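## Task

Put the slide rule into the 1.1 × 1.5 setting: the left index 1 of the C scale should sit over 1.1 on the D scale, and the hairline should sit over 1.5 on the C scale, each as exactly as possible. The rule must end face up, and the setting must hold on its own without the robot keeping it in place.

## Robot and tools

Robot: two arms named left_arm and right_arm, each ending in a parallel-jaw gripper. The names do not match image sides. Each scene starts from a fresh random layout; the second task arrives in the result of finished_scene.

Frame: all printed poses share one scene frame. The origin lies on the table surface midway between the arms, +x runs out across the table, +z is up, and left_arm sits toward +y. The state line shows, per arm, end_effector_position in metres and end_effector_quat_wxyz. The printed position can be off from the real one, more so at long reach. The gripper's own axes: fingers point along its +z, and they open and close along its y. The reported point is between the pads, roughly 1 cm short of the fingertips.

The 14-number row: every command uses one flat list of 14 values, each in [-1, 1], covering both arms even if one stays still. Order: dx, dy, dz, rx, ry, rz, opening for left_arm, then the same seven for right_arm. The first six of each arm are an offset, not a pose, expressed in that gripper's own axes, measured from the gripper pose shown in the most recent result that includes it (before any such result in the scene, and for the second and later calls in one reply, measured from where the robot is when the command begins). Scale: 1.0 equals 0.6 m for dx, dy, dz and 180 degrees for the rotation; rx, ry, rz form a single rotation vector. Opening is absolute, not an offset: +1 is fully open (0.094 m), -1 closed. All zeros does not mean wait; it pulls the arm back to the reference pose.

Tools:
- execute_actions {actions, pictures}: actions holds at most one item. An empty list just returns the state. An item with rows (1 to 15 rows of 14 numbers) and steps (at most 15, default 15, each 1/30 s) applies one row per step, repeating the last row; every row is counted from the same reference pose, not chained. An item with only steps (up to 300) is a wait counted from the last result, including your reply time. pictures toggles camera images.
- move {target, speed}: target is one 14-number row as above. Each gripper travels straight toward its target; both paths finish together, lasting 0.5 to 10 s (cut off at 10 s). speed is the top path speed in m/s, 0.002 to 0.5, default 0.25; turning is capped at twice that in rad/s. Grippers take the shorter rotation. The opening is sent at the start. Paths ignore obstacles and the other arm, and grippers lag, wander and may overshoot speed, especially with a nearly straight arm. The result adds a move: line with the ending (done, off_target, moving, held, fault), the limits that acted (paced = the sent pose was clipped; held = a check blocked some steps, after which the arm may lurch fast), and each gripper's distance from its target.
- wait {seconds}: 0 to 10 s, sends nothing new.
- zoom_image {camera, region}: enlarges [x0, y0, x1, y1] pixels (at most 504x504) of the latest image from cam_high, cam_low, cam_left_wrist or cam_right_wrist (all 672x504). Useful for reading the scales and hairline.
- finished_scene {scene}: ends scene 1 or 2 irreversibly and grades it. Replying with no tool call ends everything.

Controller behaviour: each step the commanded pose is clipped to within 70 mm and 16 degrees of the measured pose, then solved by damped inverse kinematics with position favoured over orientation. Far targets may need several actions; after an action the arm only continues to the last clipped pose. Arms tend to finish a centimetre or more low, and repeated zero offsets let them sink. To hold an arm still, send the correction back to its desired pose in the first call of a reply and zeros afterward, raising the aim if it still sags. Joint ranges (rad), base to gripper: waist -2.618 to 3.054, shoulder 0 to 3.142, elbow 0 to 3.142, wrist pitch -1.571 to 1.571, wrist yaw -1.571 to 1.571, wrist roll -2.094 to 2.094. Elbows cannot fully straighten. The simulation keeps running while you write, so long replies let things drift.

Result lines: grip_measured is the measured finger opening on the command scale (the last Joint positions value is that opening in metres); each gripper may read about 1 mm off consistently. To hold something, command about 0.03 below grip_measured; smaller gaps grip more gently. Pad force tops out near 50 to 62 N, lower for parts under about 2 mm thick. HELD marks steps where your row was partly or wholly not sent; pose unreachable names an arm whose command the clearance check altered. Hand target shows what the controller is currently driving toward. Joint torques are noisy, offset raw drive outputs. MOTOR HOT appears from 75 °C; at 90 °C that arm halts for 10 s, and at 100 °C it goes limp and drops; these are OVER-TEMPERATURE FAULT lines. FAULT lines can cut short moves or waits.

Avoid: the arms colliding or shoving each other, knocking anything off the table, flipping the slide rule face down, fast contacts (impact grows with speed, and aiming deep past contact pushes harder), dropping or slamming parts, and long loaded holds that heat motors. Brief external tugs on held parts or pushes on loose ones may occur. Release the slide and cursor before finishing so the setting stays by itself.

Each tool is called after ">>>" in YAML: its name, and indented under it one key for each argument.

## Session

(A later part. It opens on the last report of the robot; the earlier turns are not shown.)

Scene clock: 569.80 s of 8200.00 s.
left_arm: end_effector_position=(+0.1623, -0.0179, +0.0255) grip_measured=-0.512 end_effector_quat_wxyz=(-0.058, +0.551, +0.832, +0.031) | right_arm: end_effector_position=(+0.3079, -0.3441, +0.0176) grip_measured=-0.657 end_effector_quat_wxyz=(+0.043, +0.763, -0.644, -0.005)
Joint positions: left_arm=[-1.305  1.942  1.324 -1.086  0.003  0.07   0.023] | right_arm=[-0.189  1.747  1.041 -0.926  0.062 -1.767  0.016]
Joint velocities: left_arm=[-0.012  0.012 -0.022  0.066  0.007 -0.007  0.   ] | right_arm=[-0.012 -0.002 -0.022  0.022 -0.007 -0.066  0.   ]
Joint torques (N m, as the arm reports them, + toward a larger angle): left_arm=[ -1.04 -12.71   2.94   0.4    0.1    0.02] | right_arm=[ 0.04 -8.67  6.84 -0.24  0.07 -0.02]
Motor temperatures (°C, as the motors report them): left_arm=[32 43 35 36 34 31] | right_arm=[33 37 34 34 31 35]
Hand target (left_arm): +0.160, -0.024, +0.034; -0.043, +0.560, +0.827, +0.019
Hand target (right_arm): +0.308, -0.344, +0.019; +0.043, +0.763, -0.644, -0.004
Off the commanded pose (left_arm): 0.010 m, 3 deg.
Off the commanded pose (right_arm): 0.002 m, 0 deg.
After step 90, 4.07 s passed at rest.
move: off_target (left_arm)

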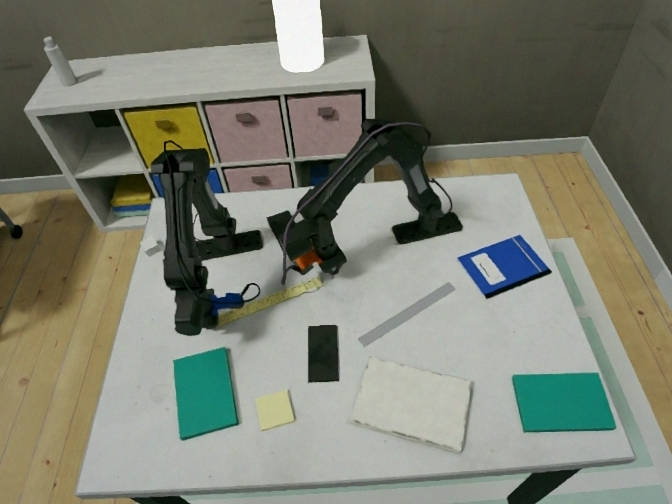

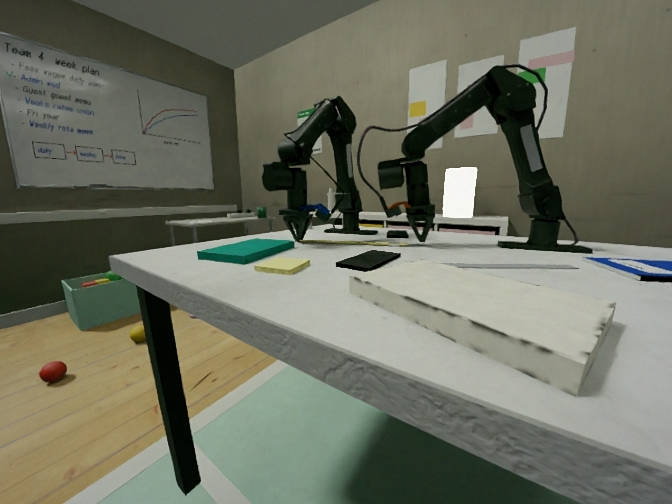

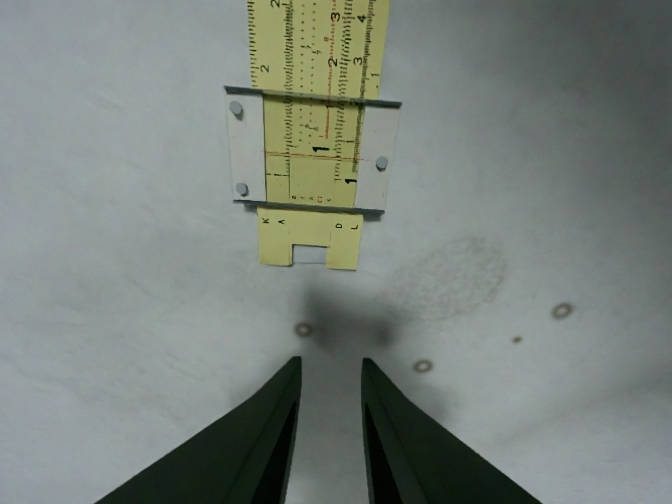

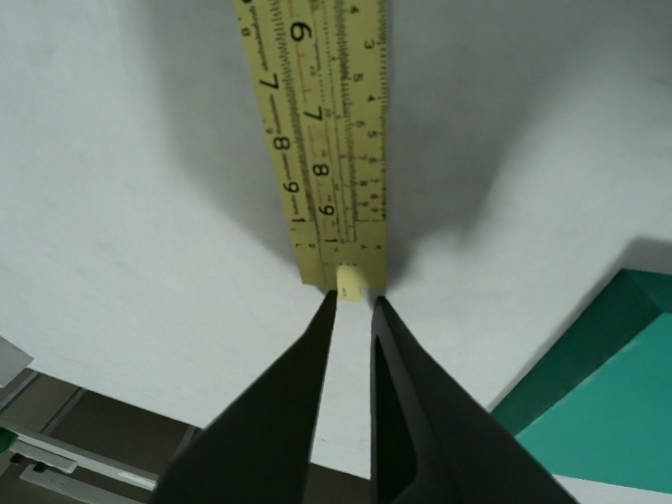

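>>> move:
  target: [0,-0.012,0.008,0,-0.02,0,-0.51, 0,0,0.002,0,0,0,-0.66]
  speed: 0.04

Scene clock: 576.50 s of 8200.00 s.
left_arm: end_effector_position=(+0.1569, -0.0137, +0.0142) grip_measured=-0.512 end_effector_quat_wxyz=(-0.049, +0.550, +0.833, +0.027) | right_arm: end_effector_position=(+0.3079, -0.3441, +0.0176) grip_measured=-0.657 end_effector_quat_wxyz=(+0.043, +0.763, -0.644, -0.005)
Joint positions: left_arm=[-1.314  1.918  1.245 -1.01   0.003  0.056  0.023] | right_arm=[-0.189  1.747  1.041 -0.926  0.062 -1.767  0.016]
Joint velocities: left_arm=[-0.012 -0.012 -0.002 -0.066 -0.007 -0.007 -0.   ] | right_arm=[ 0.007  0.002  0.002 -0.037  0.037 -0.051  0.   ]
Joint torques (N m, as the arm reports them, + toward a larger angle): left_arm=[ -0.93 -12.17   2.71   0.53   0.08  -0.08] | right_arm=[-0.13 -8.29  6.19 -0.15  0.   -0.01]
Motor temperatures (°C, as the motors report them): left_arm=[32 43 35 36 34 31] | right_arm=[33 37 34 34 31 35]
Hand target (left_arm): +0.155, -0.020, +0.021; -0.032, +0.552, +0.833, +0.014
Hand target (right_arm): +0.308, -0.344, +0.016; +0.043, +0.763, -0.644, -0.005
Off the commanded pose (left_arm): 0.009 m, 2 deg.
Off the commanded pose (right_arm): 0.001 m, 0 deg.
After step 90, 2.70 s passed at rest.
move: done

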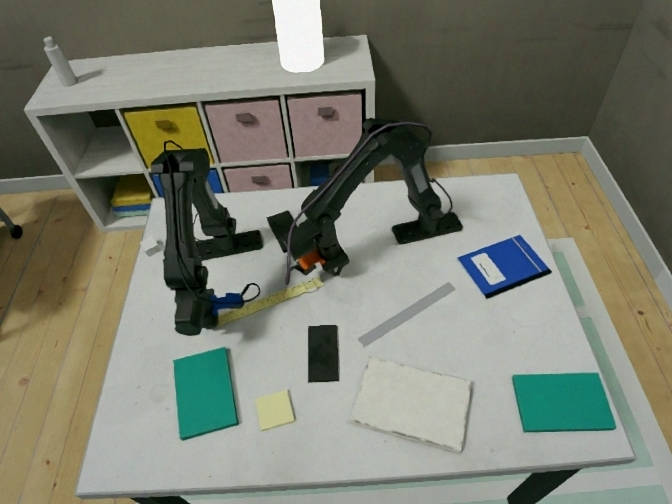

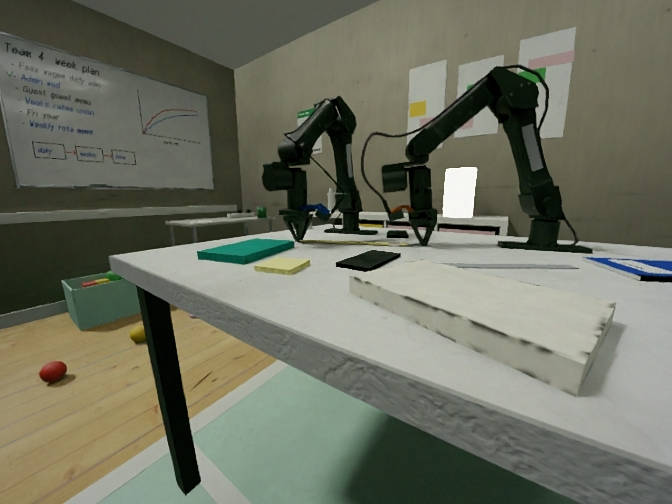

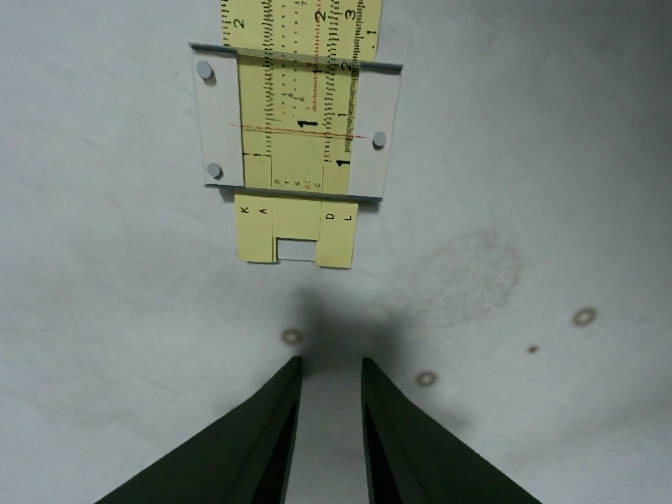

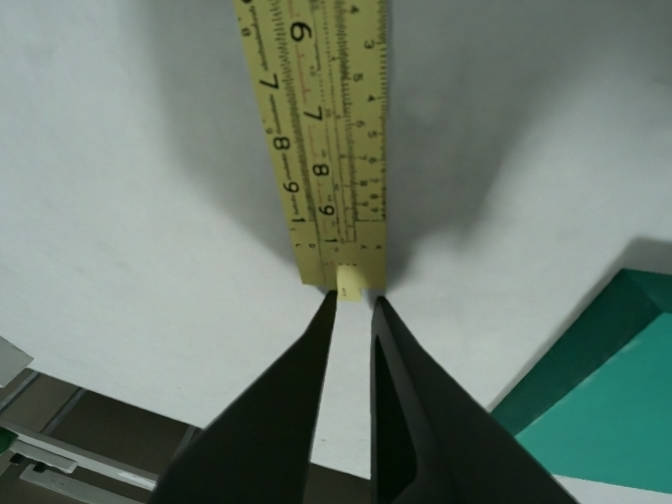

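>>> move:
  target: [-0.03,0,-0.012,0,0,0,-0.51, 0,0,0.002,0,0,0,-0.66]
  speed: 0.03

Scene clock: 580.73 s of 8200.00 s.
left_arm: end_effector_position=(+0.1627, -0.0252, +0.0146) grip_measured=-0.512 end_effector_quat_wxyz=(-0.054, +0.549, +0.834, +0.030) | right_arm: end_effector_position=(+0.3079, -0.3441, +0.0176) grip_measured=-0.657 end_effector_quat_wxyz=(+0.043, +0.763, -0.644, -0.005)
Joint positions: left_arm=[-1.314  1.972  1.323 -1.044  0.003  0.055  0.023] | right_arm=[-0.189  1.747  1.041 -0.926  0.062 -1.767  0.016]
Joint velocities: left_arm=[-0.012 -0.012 -0.012 -0.007 -0.051 -0.007 -0.002] | right_arm=[-0.002 -0.012  0.007  0.007 -0.037 -0.022  0.   ]
Joint torques (N m, as the arm reports them, + toward a larger angle): left_arm=[ -0.05 -10.09   5.42   0.24   0.02   0.01] | right_arm=[-0.13 -8.06  6.16 -0.13  0.06 -0.02]
Motor temperatures (°C, as the motors report them): left_arm=[32 44 35 36 34 31] | right_arm=[33 37 34 34 31 35]
Hand target (left_arm): +0.165, -0.031, +0.019; -0.049, +0.550, +0.833, +0.027
Hand target (right_arm): +0.308, -0.344, +0.016; +0.043, +0.763, -0.644, -0.005
Off the commanded pose (left_arm): 0.008 m, 1 deg.
Off the commanded pose (right_arm): 0.001 m, 0 deg.
After step 90, 0.33 s passed at rest.
move: done

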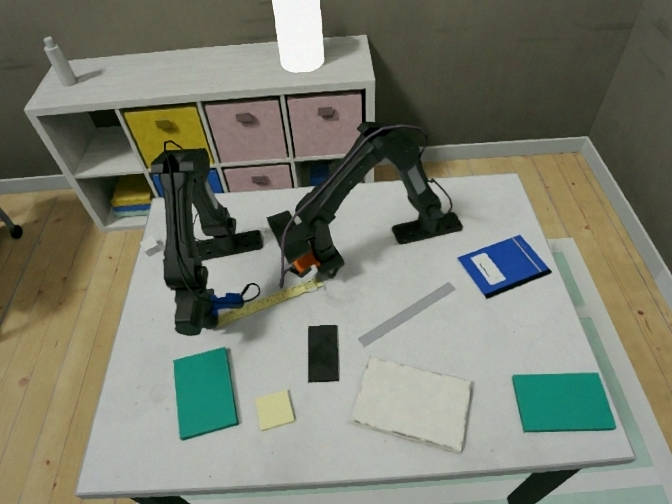

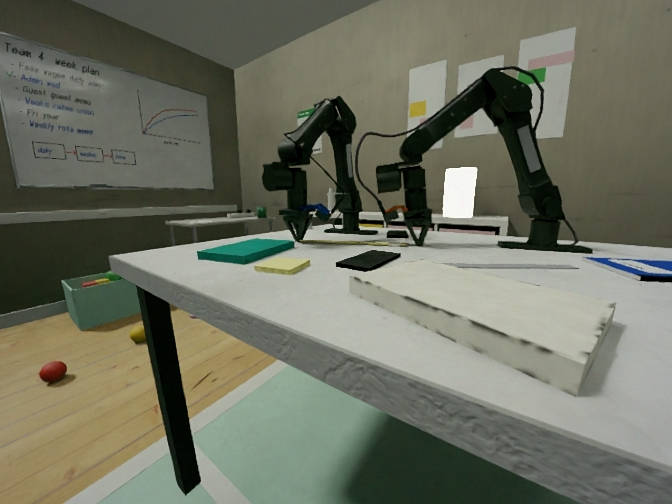

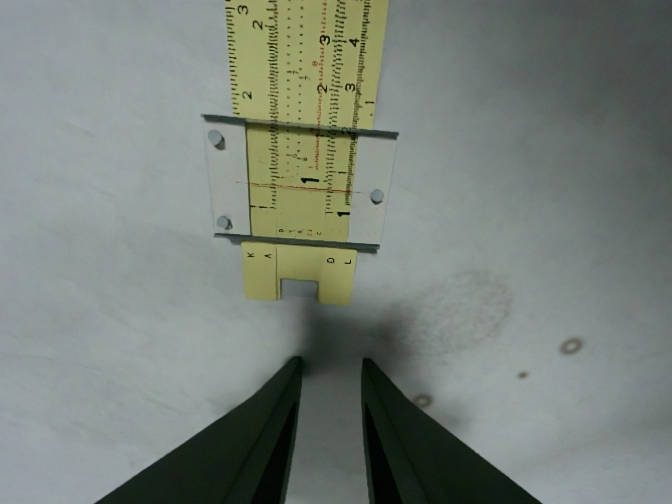

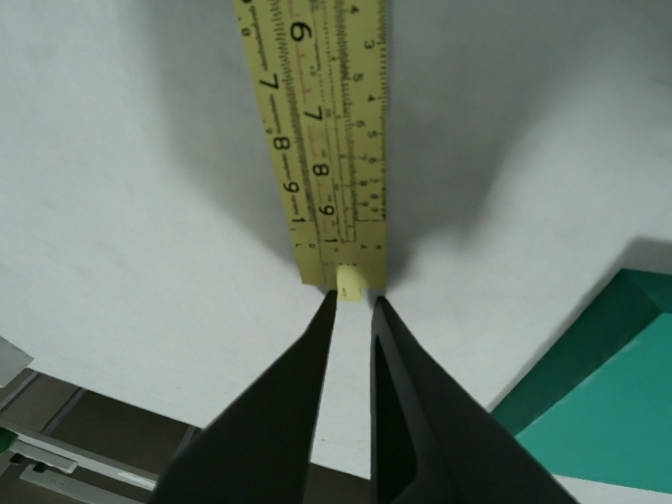

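>>> move:
  target: [-0.018,0,-0.022,0,0,0,-0.51, 0,0,0.002,0,0,0,-0.66]
  speed: 0.03

Scene clock: 583.37 s of 8200.00 s.
left_arm: end_effector_position=(+0.1659, -0.0319, +0.0218) grip_measured=-0.512 end_effector_quat_wxyz=(-0.058, +0.549, +0.833, +0.032) | right_arm: end_effector_position=(+0.3079, -0.3441, +0.0176) grip_measured=-0.657 end_effector_quat_wxyz=(+0.043, +0.763, -0.644, -0.005)
Joint positions: left_arm=[-1.314  1.996  1.386 -1.093  0.003  0.055  0.023] | right_arm=[-0.189  1.747  1.041 -0.926  0.062 -1.767  0.016]
Joint velocities: left_arm=[-0.007 -0.002 -0.007  0.037 -0.051 -0.007  0.   ] | right_arm=[-0.017 -0.007  0.012 -0.037  0.081  0.022  0.   ]
Joint torques (N m, as the arm reports them, + toward a larger angle): left_arm=[ -0.01 -10.37   5.44   0.2    0.03  -0.03] | right_arm=[ 0.05 -8.37  6.32 -0.17  0.03  0.  ]
Motor temperatures (°C, as the motors report them): left_arm=[32 43 35 36 34 31] | right_arm=[33 37 34 34 31 35]
Hand target (left_arm): +0.168, -0.036, +0.027; -0.054, +0.549, +0.834, +0.030
Hand target (right_arm): +0.308, -0.344, +0.016; +0.043, +0.763, -0.644, -0.005
Off the commanded pose (left_arm): 0.007 m, 0 deg.
Off the commanded pose (right_arm): 0.001 m, 0 deg.
move: done

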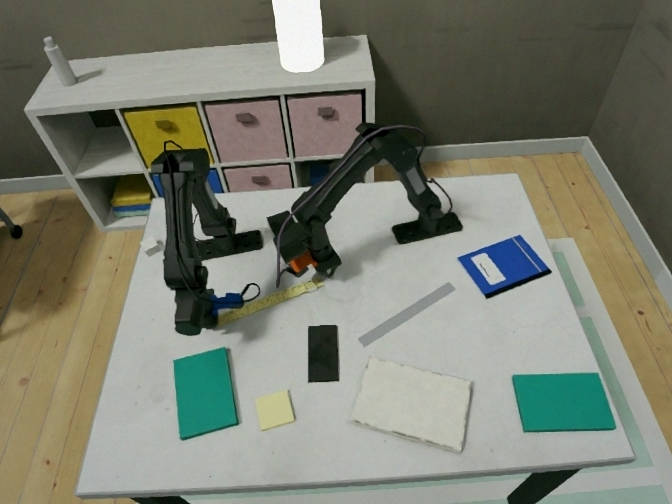

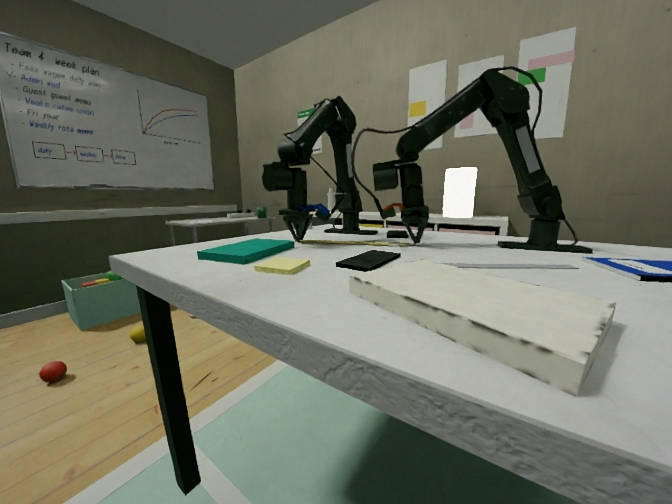

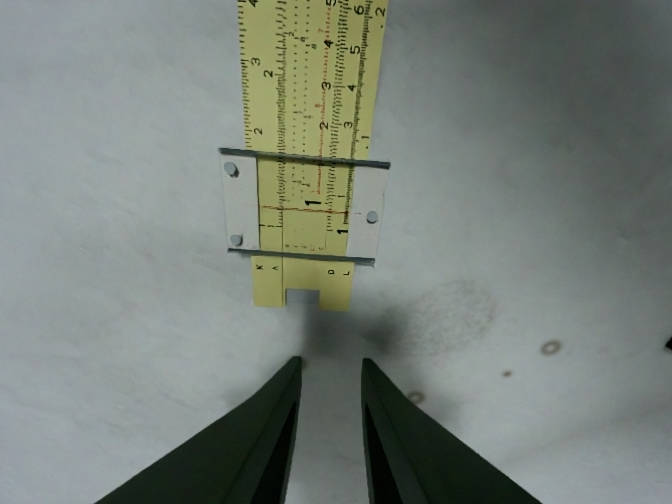

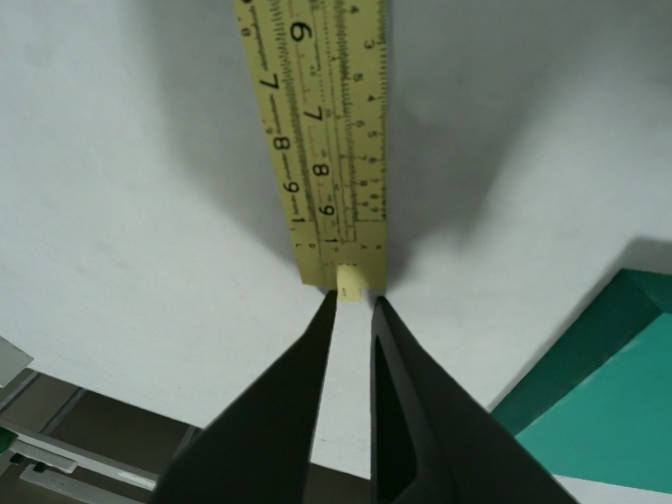

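>>> move:
  target: [-0.028,0,-0.004,0,0,0,-0.51, 0,0,0.002,0,0,0,-0.66]
  speed: 0.03

Scene clock: 585.40 s of 8200.00 s.
left_arm: end_effector_position=(+0.1709, -0.0419, +0.0164) grip_measured=-0.512 end_effector_quat_wxyz=(-0.063, +0.549, +0.833, +0.035) | right_arm: end_effector_position=(+0.3079, -0.3441, +0.0176) grip_measured=-0.657 end_effector_quat_wxyz=(+0.043, +0.763, -0.644, -0.005)
Joint positions: left_arm=[-1.314  2.055  1.45  -1.111  0.003  0.055  0.023] | right_arm=[-0.189  1.747  1.041 -0.926  0.062 -1.767  0.016]
Joint velocities: left_arm=[-0.007 -0.002 -0.012 -0.022  0.11  -0.022  0.001] | right_arm=[-0.002  0.007  0.002 -0.022 -0.051  0.037  0.001]
Joint torques (N m, as the arm reports them, + toward a larger angle): left_arm=[ -0.14 -11.03   5.39   0.2    0.05  -0.02] | right_arm=[ 0.01 -7.93  6.35 -0.19  0.    0.05]
Motor temperatures (°C, as the motors report them): left_arm=[32 43 35 36 34 31] | right_arm=[33 37 34 34 31 35]
Hand target (left_arm): +0.173, -0.047, +0.022; -0.057, +0.549, +0.833, +0.032
Hand target (right_arm): +0.308, -0.344, +0.016; +0.043, +0.763, -0.644, -0.005
Off the commanded pose (left_arm): 0.008 m, 1 deg.
Off the commanded pose (right_arm): 0.001 m, 0 deg.
move: done

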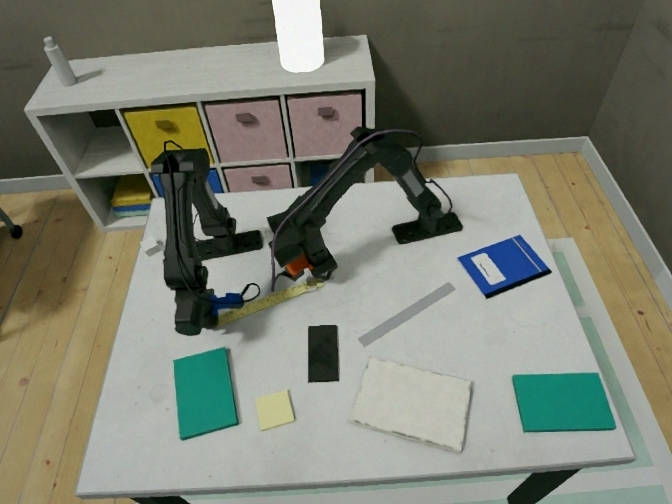

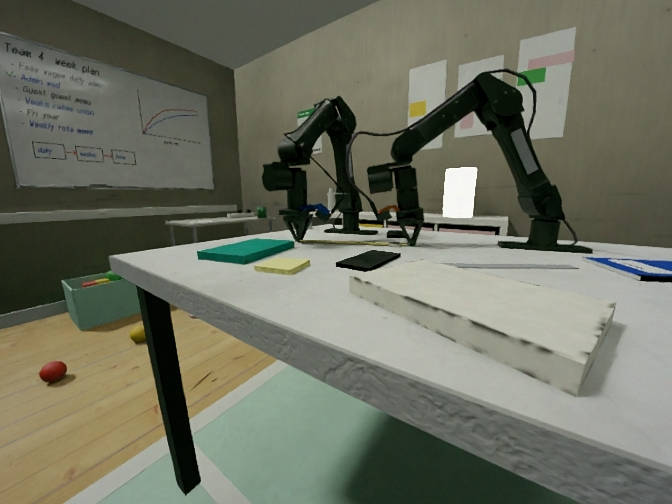

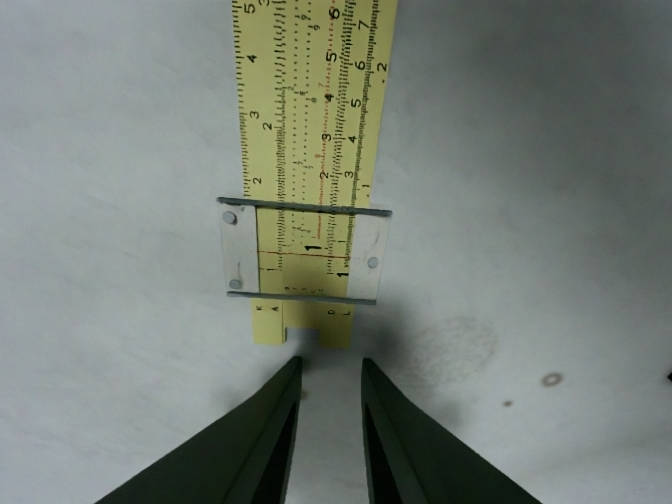

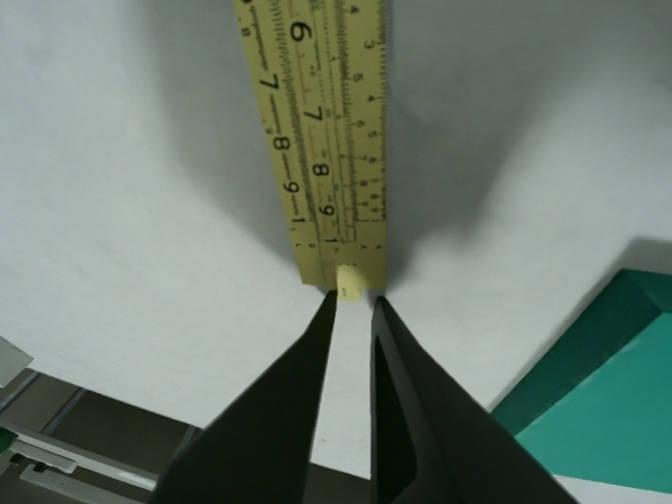

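>>> move:
  target: [-0.016,0,-0.012,0,0,0,-0.51, 0,0,0.002,0,0,0,-0.66]
  speed: 0.02

Scene clock: 588.20 s of 8200.00 s.
left_arm: end_effector_position=(+0.1732, -0.0465, +0.0165) grip_measured=-0.512 end_effector_quat_wxyz=(-0.069, +0.548, +0.833, +0.038) | right_arm: end_effector_position=(+0.3079, -0.3441, +0.0176) grip_measured=-0.657 end_effector_quat_wxyz=(+0.043, +0.763, -0.644, -0.005)
Joint positions: left_arm=[-1.314  2.085  1.494 -1.138  0.003  0.055  0.023] | right_arm=[-0.189  1.747  1.041 -0.926  0.062 -1.767  0.016]
Joint velocities: left_arm=[ 0.007 -0.012 -0.007 -0.066  0.081  0.007 -0.   ] | right_arm=[ 0.002  0.007  0.002 -0.022 -0.051 -0.007 -0.   ]
Joint torques (N m, as the arm reports them, + toward a larger angle): left_arm=[ -0.03 -11.43   5.43   0.15   0.    -0.01] | right_arm=[-0.15 -8.18  5.81 -0.2   0.03  0.01]
Motor temperatures (°C, as the motors report them): left_arm=[32 43 36 36 34 31] | right_arm=[33 37 34 34 31 35]
Hand target (left_arm): +0.175, -0.051, +0.022; -0.063, +0.549, +0.833, +0.035
Hand target (right_arm): +0.308, -0.344, +0.016; +0.043, +0.763, -0.644, -0.005
Off the commanded pose (left_arm): 0.008 m, 1 deg.
Off the commanded pose (right_arm): 0.001 m, 0 deg.
move: done

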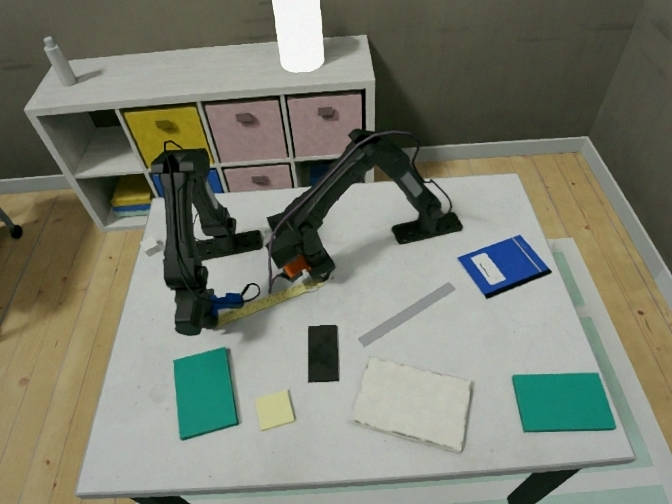

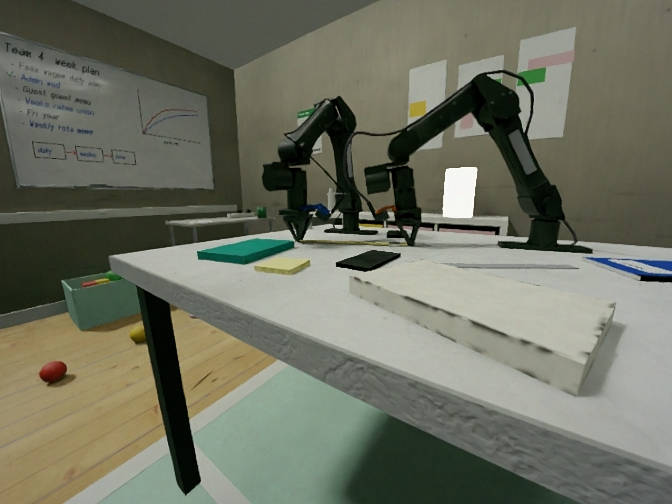

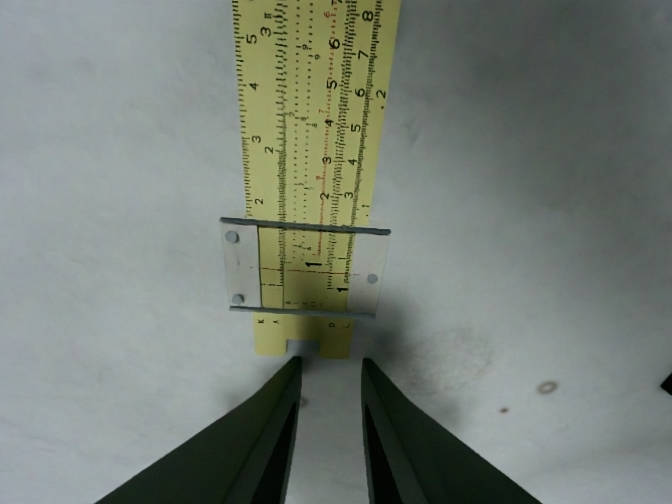

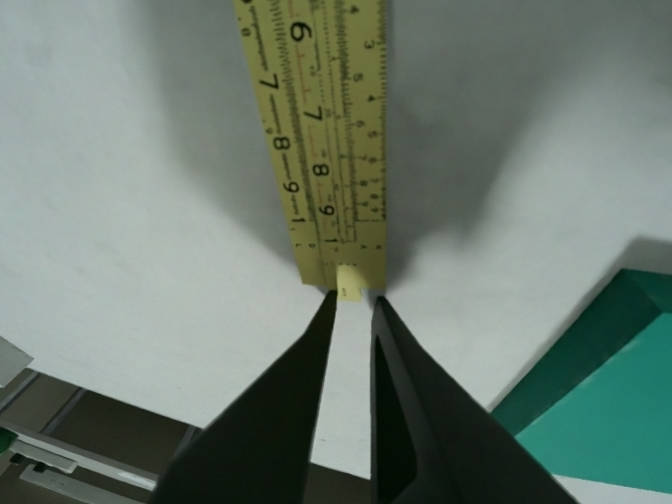

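>>> move:
  target: [-0.01,0,-0.02,0,0,0,-0.51, 0,0,0.002,0,0,0,-0.66]
  speed: 0.02

Scene clock: 591.33 s of 8200.00 s.
left_arm: end_effector_position=(+0.1743, -0.0488, +0.0222) grip_measured=-0.512 end_effector_quat_wxyz=(-0.074, +0.548, +0.832, +0.041) | right_arm: end_effector_position=(+0.3079, -0.3441, +0.0176) grip_measured=-0.657 end_effector_quat_wxyz=(+0.043, +0.763, -0.644, -0.005)
Joint positions: left_arm=[-1.314  2.098  1.536 -1.178  0.003  0.055  0.023] | right_arm=[-0.189  1.747  1.041 -0.926  0.062 -1.767  0.016]
Joint velocities: left_arm=[ 0.007 -0.007  0.007 -0.022  0.037 -0.022  0.001] | right_arm=[-0.002 -0.027  0.007  0.022  0.066  0.022  0.001]
Joint torques (N m, as the arm reports them, + toward a larger angle): left_arm=[  0.09 -11.38   5.58   0.09   0.01  -0.02] | right_arm=[ 0.1  -7.9   6.24 -0.19  0.06 -0.02]
Motor temperatures (°C, as the motors report them): left_arm=[32 43 36 36 34 31] | right_arm=[33 37 34 33 31 35]
Hand target (left_arm): +0.177, -0.053, +0.028; -0.069, +0.548, +0.833, +0.038
Hand target (right_arm): +0.308, -0.344, +0.016; +0.043, +0.763, -0.644, -0.005
Off the commanded pose (left_arm): 0.007 m, 1 deg.
Off the commanded pose (right_arm): 0.001 m, 0 deg.
move: done

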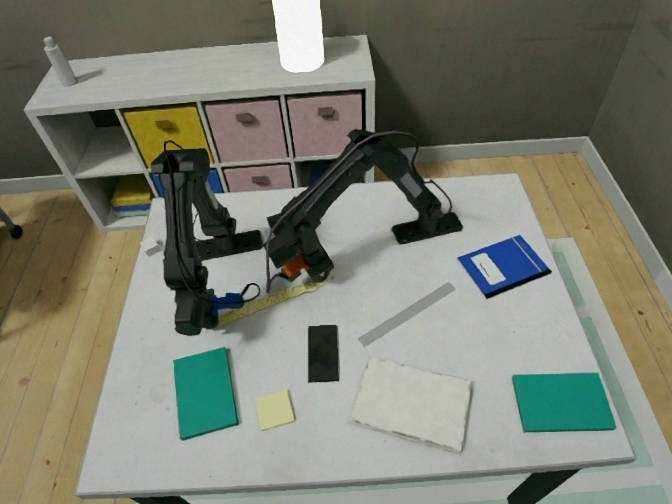

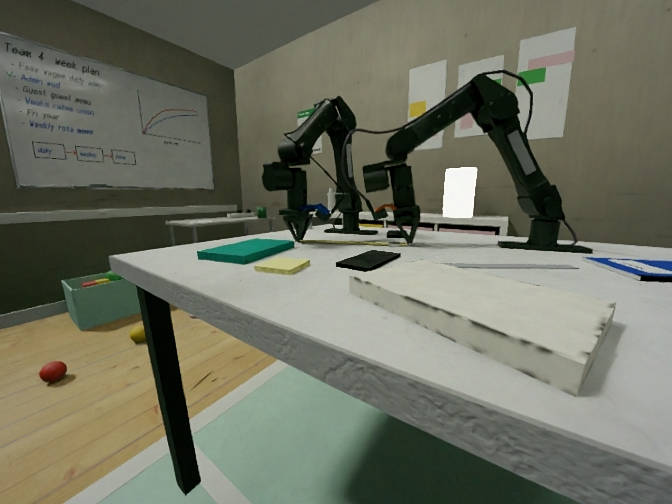

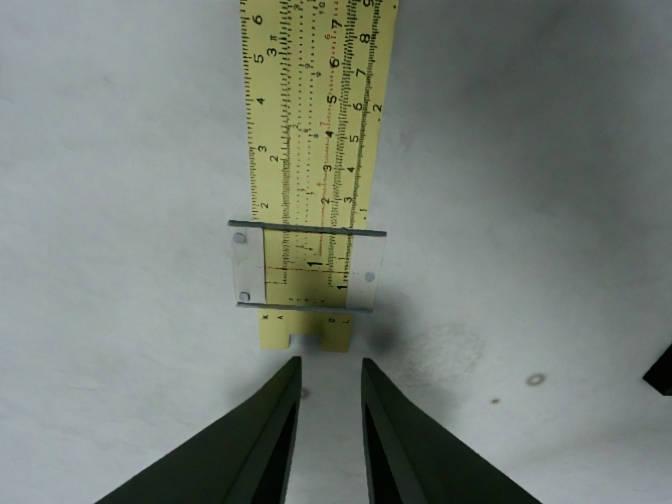

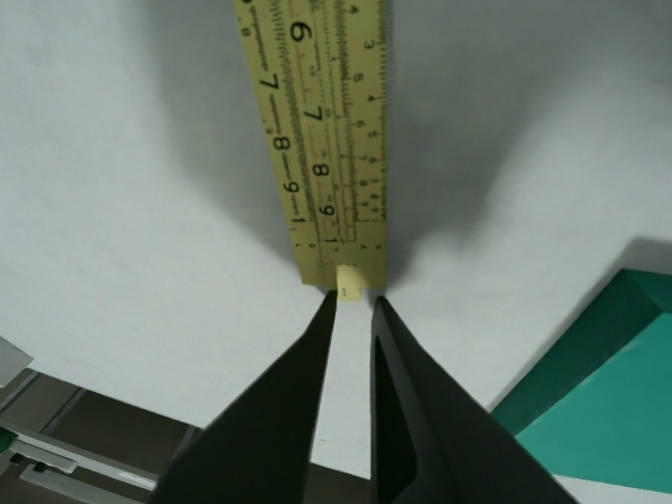

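>>> move:
  target: [-0.018,0,-0.004,0,0,0,-0.51, 0,0,0.002,0,0,0,-0.66]
  speed: 0.02

Scene clock: 600.10 s of 8200.00 s.
left_arm: end_effector_position=(+0.1759, -0.0520, +0.0178) grip_measured=-0.512 end_effector_quat_wxyz=(-0.083, +0.548, +0.831, +0.047) | right_arm: end_effector_position=(+0.3079, -0.3441, +0.0176) grip_measured=-0.657 end_effector_quat_wxyz=(+0.043, +0.763, -0.644, -0.005)
Joint positions: left_arm=[-1.314  2.137  1.576 -1.2    0.003  0.055  0.023] | right_arm=[-0.189  1.747  1.041 -0.926  0.062 -1.767  0.016]
Joint velocities: left_arm=[ 0.012 -0.002 -0.012 -0.037  0.037  0.007  0.   ] | right_arm=[ 0.002  0.002 -0.007 -0.037 -0.051 -0.037  0.001]
Joint torques (N m, as the arm reports them, + toward a larger angle): left_arm=[ -0.03 -11.75   5.36   0.13   0.03   0.01] | right_arm=[-0.14 -8.34  6.3  -0.18 -0.01  0.  ]
Motor temperatures (°C, as the motors report them): left_arm=[32 43 36 36 34 31] | right_arm=[33 37 34 33 31 35]
Hand target (left_arm): +0.179, -0.059, +0.023; -0.074, +0.548, +0.832, +0.041
Hand target (right_arm): +0.308, -0.344, +0.016; +0.043, +0.763, -0.644, -0.005
Off the commanded pose (left_arm): 0.009 m, 1 deg.
Off the commanded pose (right_arm): 0.001 m, 0 deg.
After step 90, 4.93 s passed at rest.
move: done

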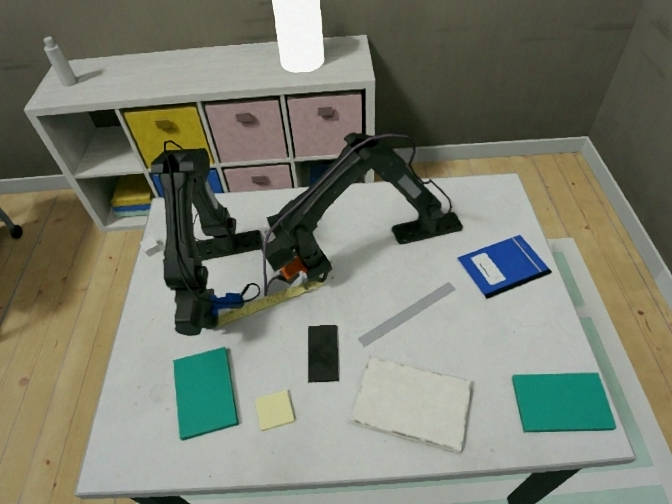

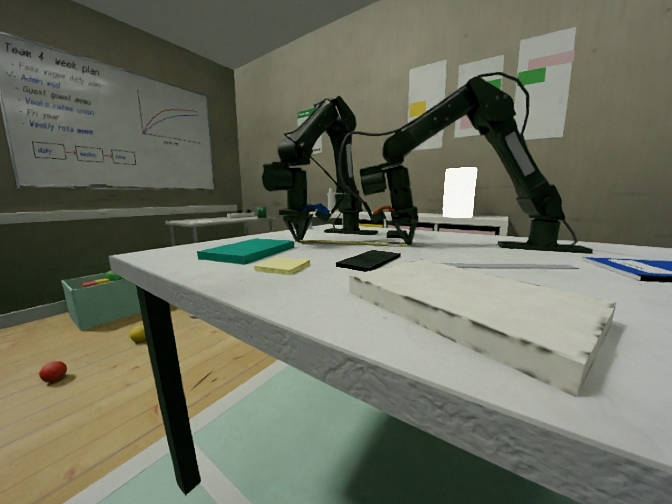

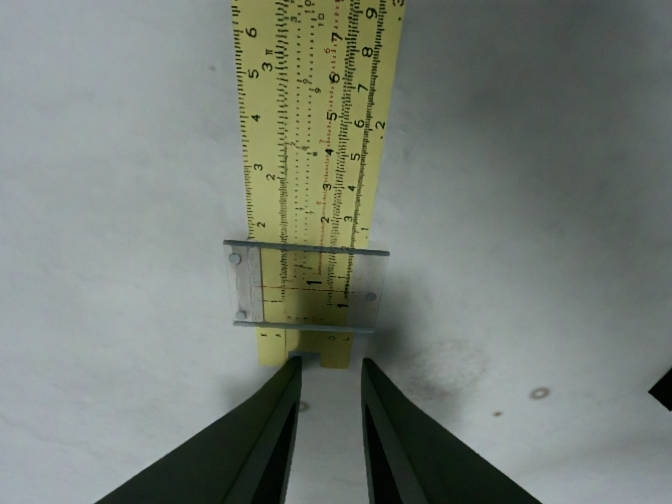

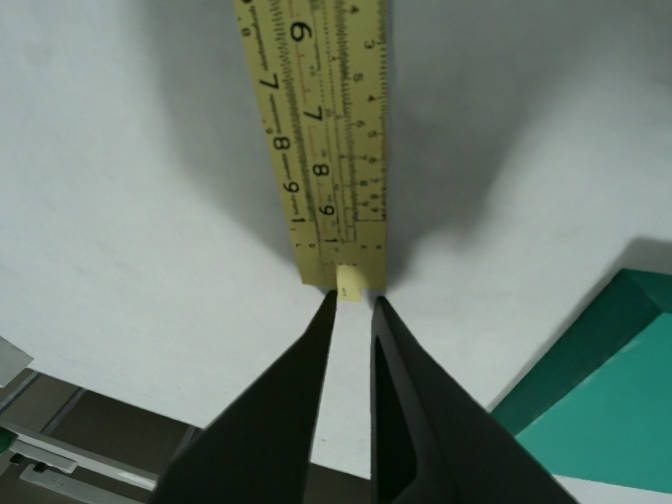

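>>> move:
  target: [-0.008,0,-0.008,0,-0.045,0,-0.51, 0,0,0.002,0,0,0,-0.66]
  speed: 0.02

Scene clock: 605.80 s of 8200.00 s.
left_arm: end_effector_position=(+0.1755, -0.0512, +0.0164) grip_measured=-0.512 end_effector_quat_wxyz=(-0.041, +0.550, +0.834, +0.022) | right_arm: end_effector_position=(+0.3079, -0.3441, +0.0176) grip_measured=-0.657 end_effector_quat_wxyz=(+0.043, +0.763, -0.644, -0.005)
Joint positions: left_arm=[-1.314  2.045  1.441 -1.06   0.003  0.055  0.023] | right_arm=[-0.189  1.747  1.041 -0.926  0.062 -1.767  0.016]
Joint velocities: left_arm=[-0.012 -0.007 -0.012 -0.037 -0.037  0.066 -0.   ] | right_arm=[ 0.002  0.007  0.017  0.037  0.022 -0.007  0.   ]
Joint torques (N m, as the arm reports them, + toward a larger angle): left_arm=[  0.27 -12.99   2.67   0.68   0.08  -0.04] | right_arm=[ 0.09 -8.15  6.3  -0.13 -0.03  0.01]
Motor temperatures (°C, as the motors report them): left_arm=[32 44 36 36 34 31] | right_arm=[33 37 34 33 31 35]
Hand target (left_arm): +0.178, -0.057, +0.021; -0.024, +0.549, +0.836, +0.009
Hand target (right_arm): +0.308, -0.344, +0.016; +0.043, +0.763, -0.644, -0.005
Off the commanded pose (left_arm): 0.008 m, 3 deg.
Off the commanded pose (right_arm): 0.001 m, 0 deg.
move: off_target (left_arm)

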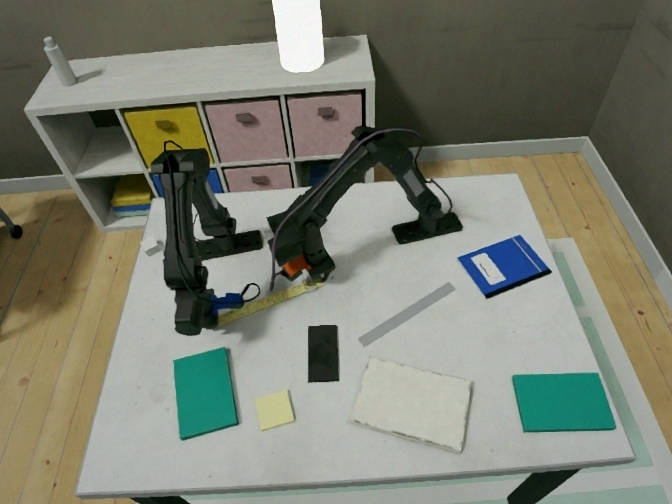

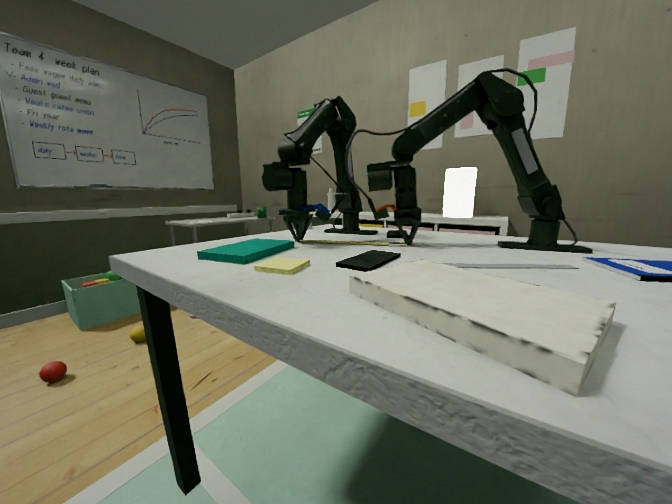

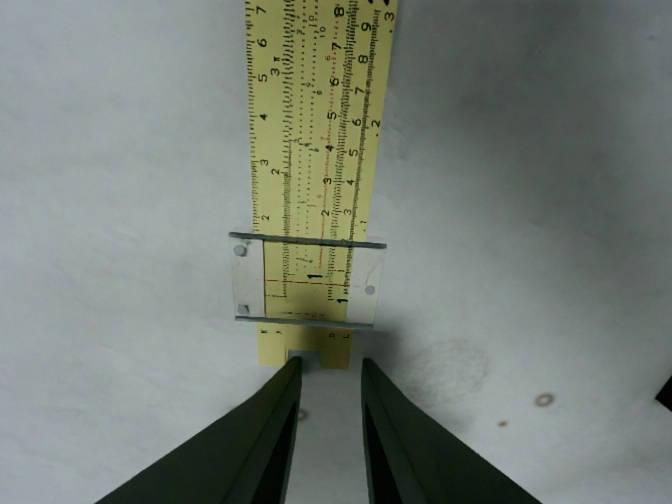

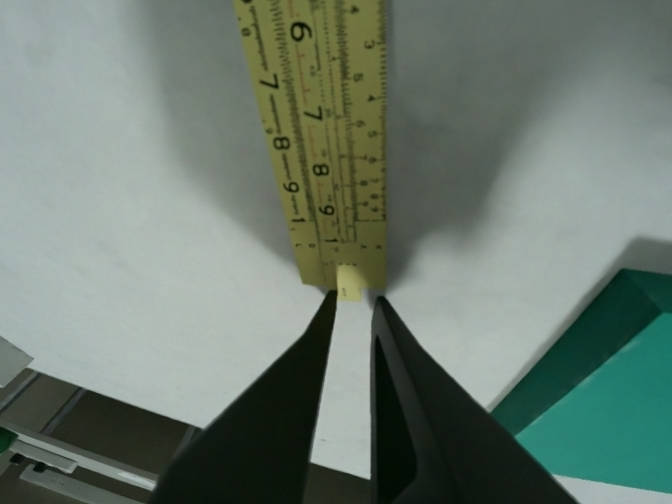

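>>> move:
  target: [-0.016,0,-0.015,0,0,0,-0.51, 0,0,0.002,0,0,0,-0.66]
  speed: 0.02

>>> zoom_image:
  camera: "cam_left_wrist"
  region: [230,220,400,380]

Scene clock: 609.27 s of 8200.00 s.
left_arm: end_effector_position=(+0.1775, -0.0552, +0.0187) grip_measured=-0.512 end_effector_quat_wxyz=(-0.047, +0.549, +0.834, +0.026) | right_arm: end_effector_position=(+0.3079, -0.3441, +0.0176) grip_measured=-0.657 end_effector_quat_wxyz=(+0.043, +0.763, -0.644, -0.005)
Joint positions: left_arm=[-1.314  2.071  1.489 -1.097  0.003  0.055  0.023] | right_arm=[-0.189  1.747  1.041 -0.926  0.062 -1.767  0.016]
Joint velocities: left_arm=[ 0.007 -0.022  0.007 -0.051  0.007  0.037  0.001] | right_arm=[-0.012  0.007 -0.027  0.022  0.022  0.051 -0.001]
Joint torques (N m, as the arm reports them, + toward a larger angle): left_arm=[  0.05 -11.27   5.63   0.25   0.03  -0.03] | right_arm=[-0.03 -8.28  6.15 -0.15  0.11  0.01]
Motor temperatures (°C, as the motors report them): left_arm=[32 44 36 36 34 31] | right_arm=[33 37 34 33 31 35]
Hand target (left_arm): +0.180, -0.060, +0.025; -0.041, +0.550, +0.834, +0.022
Hand target (right_arm): +0.308, -0.344, +0.016; +0.043, +0.763, -0.644, -0.005
Off the commanded pose (left_arm): 0.008 m, 1 deg.
Off the commanded pose (right_arm): 0.001 m, 0 deg.
move: done

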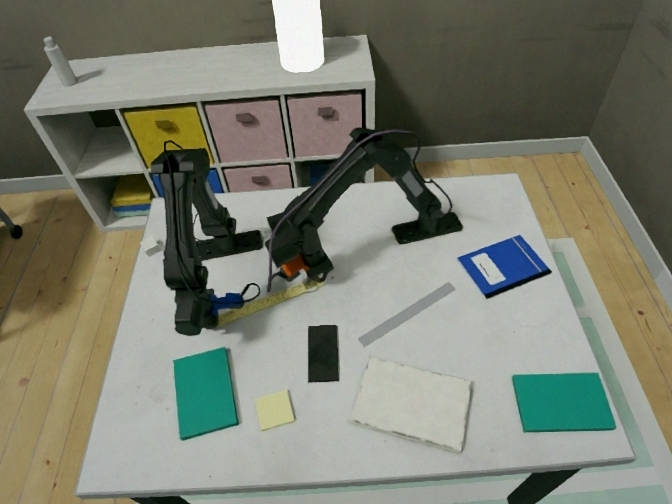

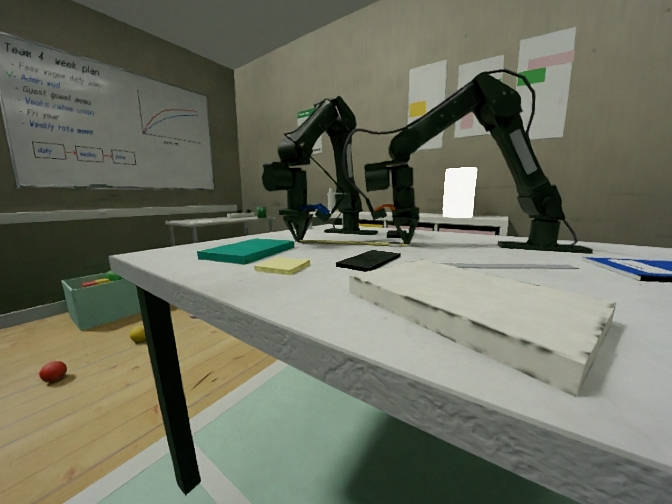

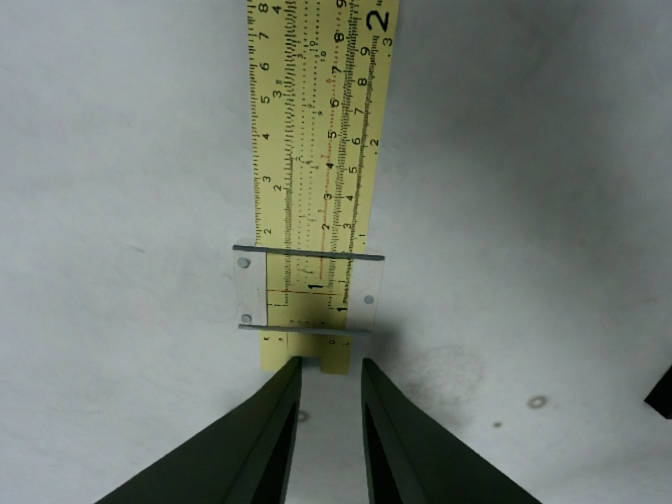

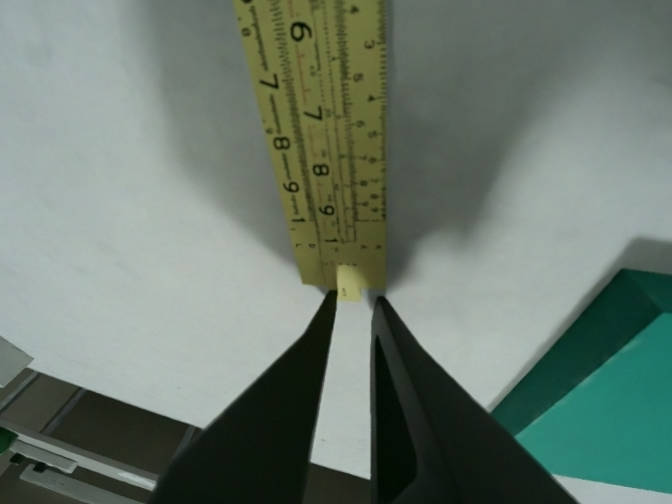

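Region (230, 220, 400, 380) of cam_left_wrist's 672x504 image, scaled by 2.965, with more detail than that image has; it fills the top 474 rows of this view, and the rest is white.

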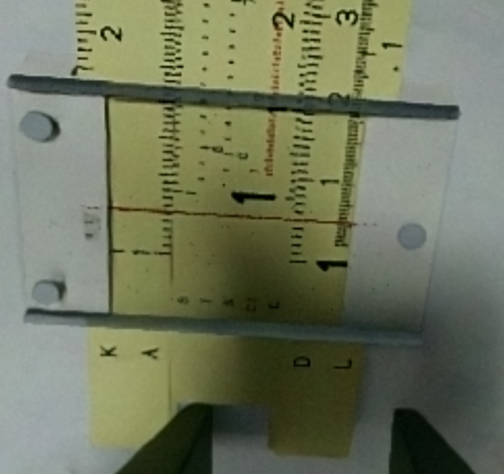

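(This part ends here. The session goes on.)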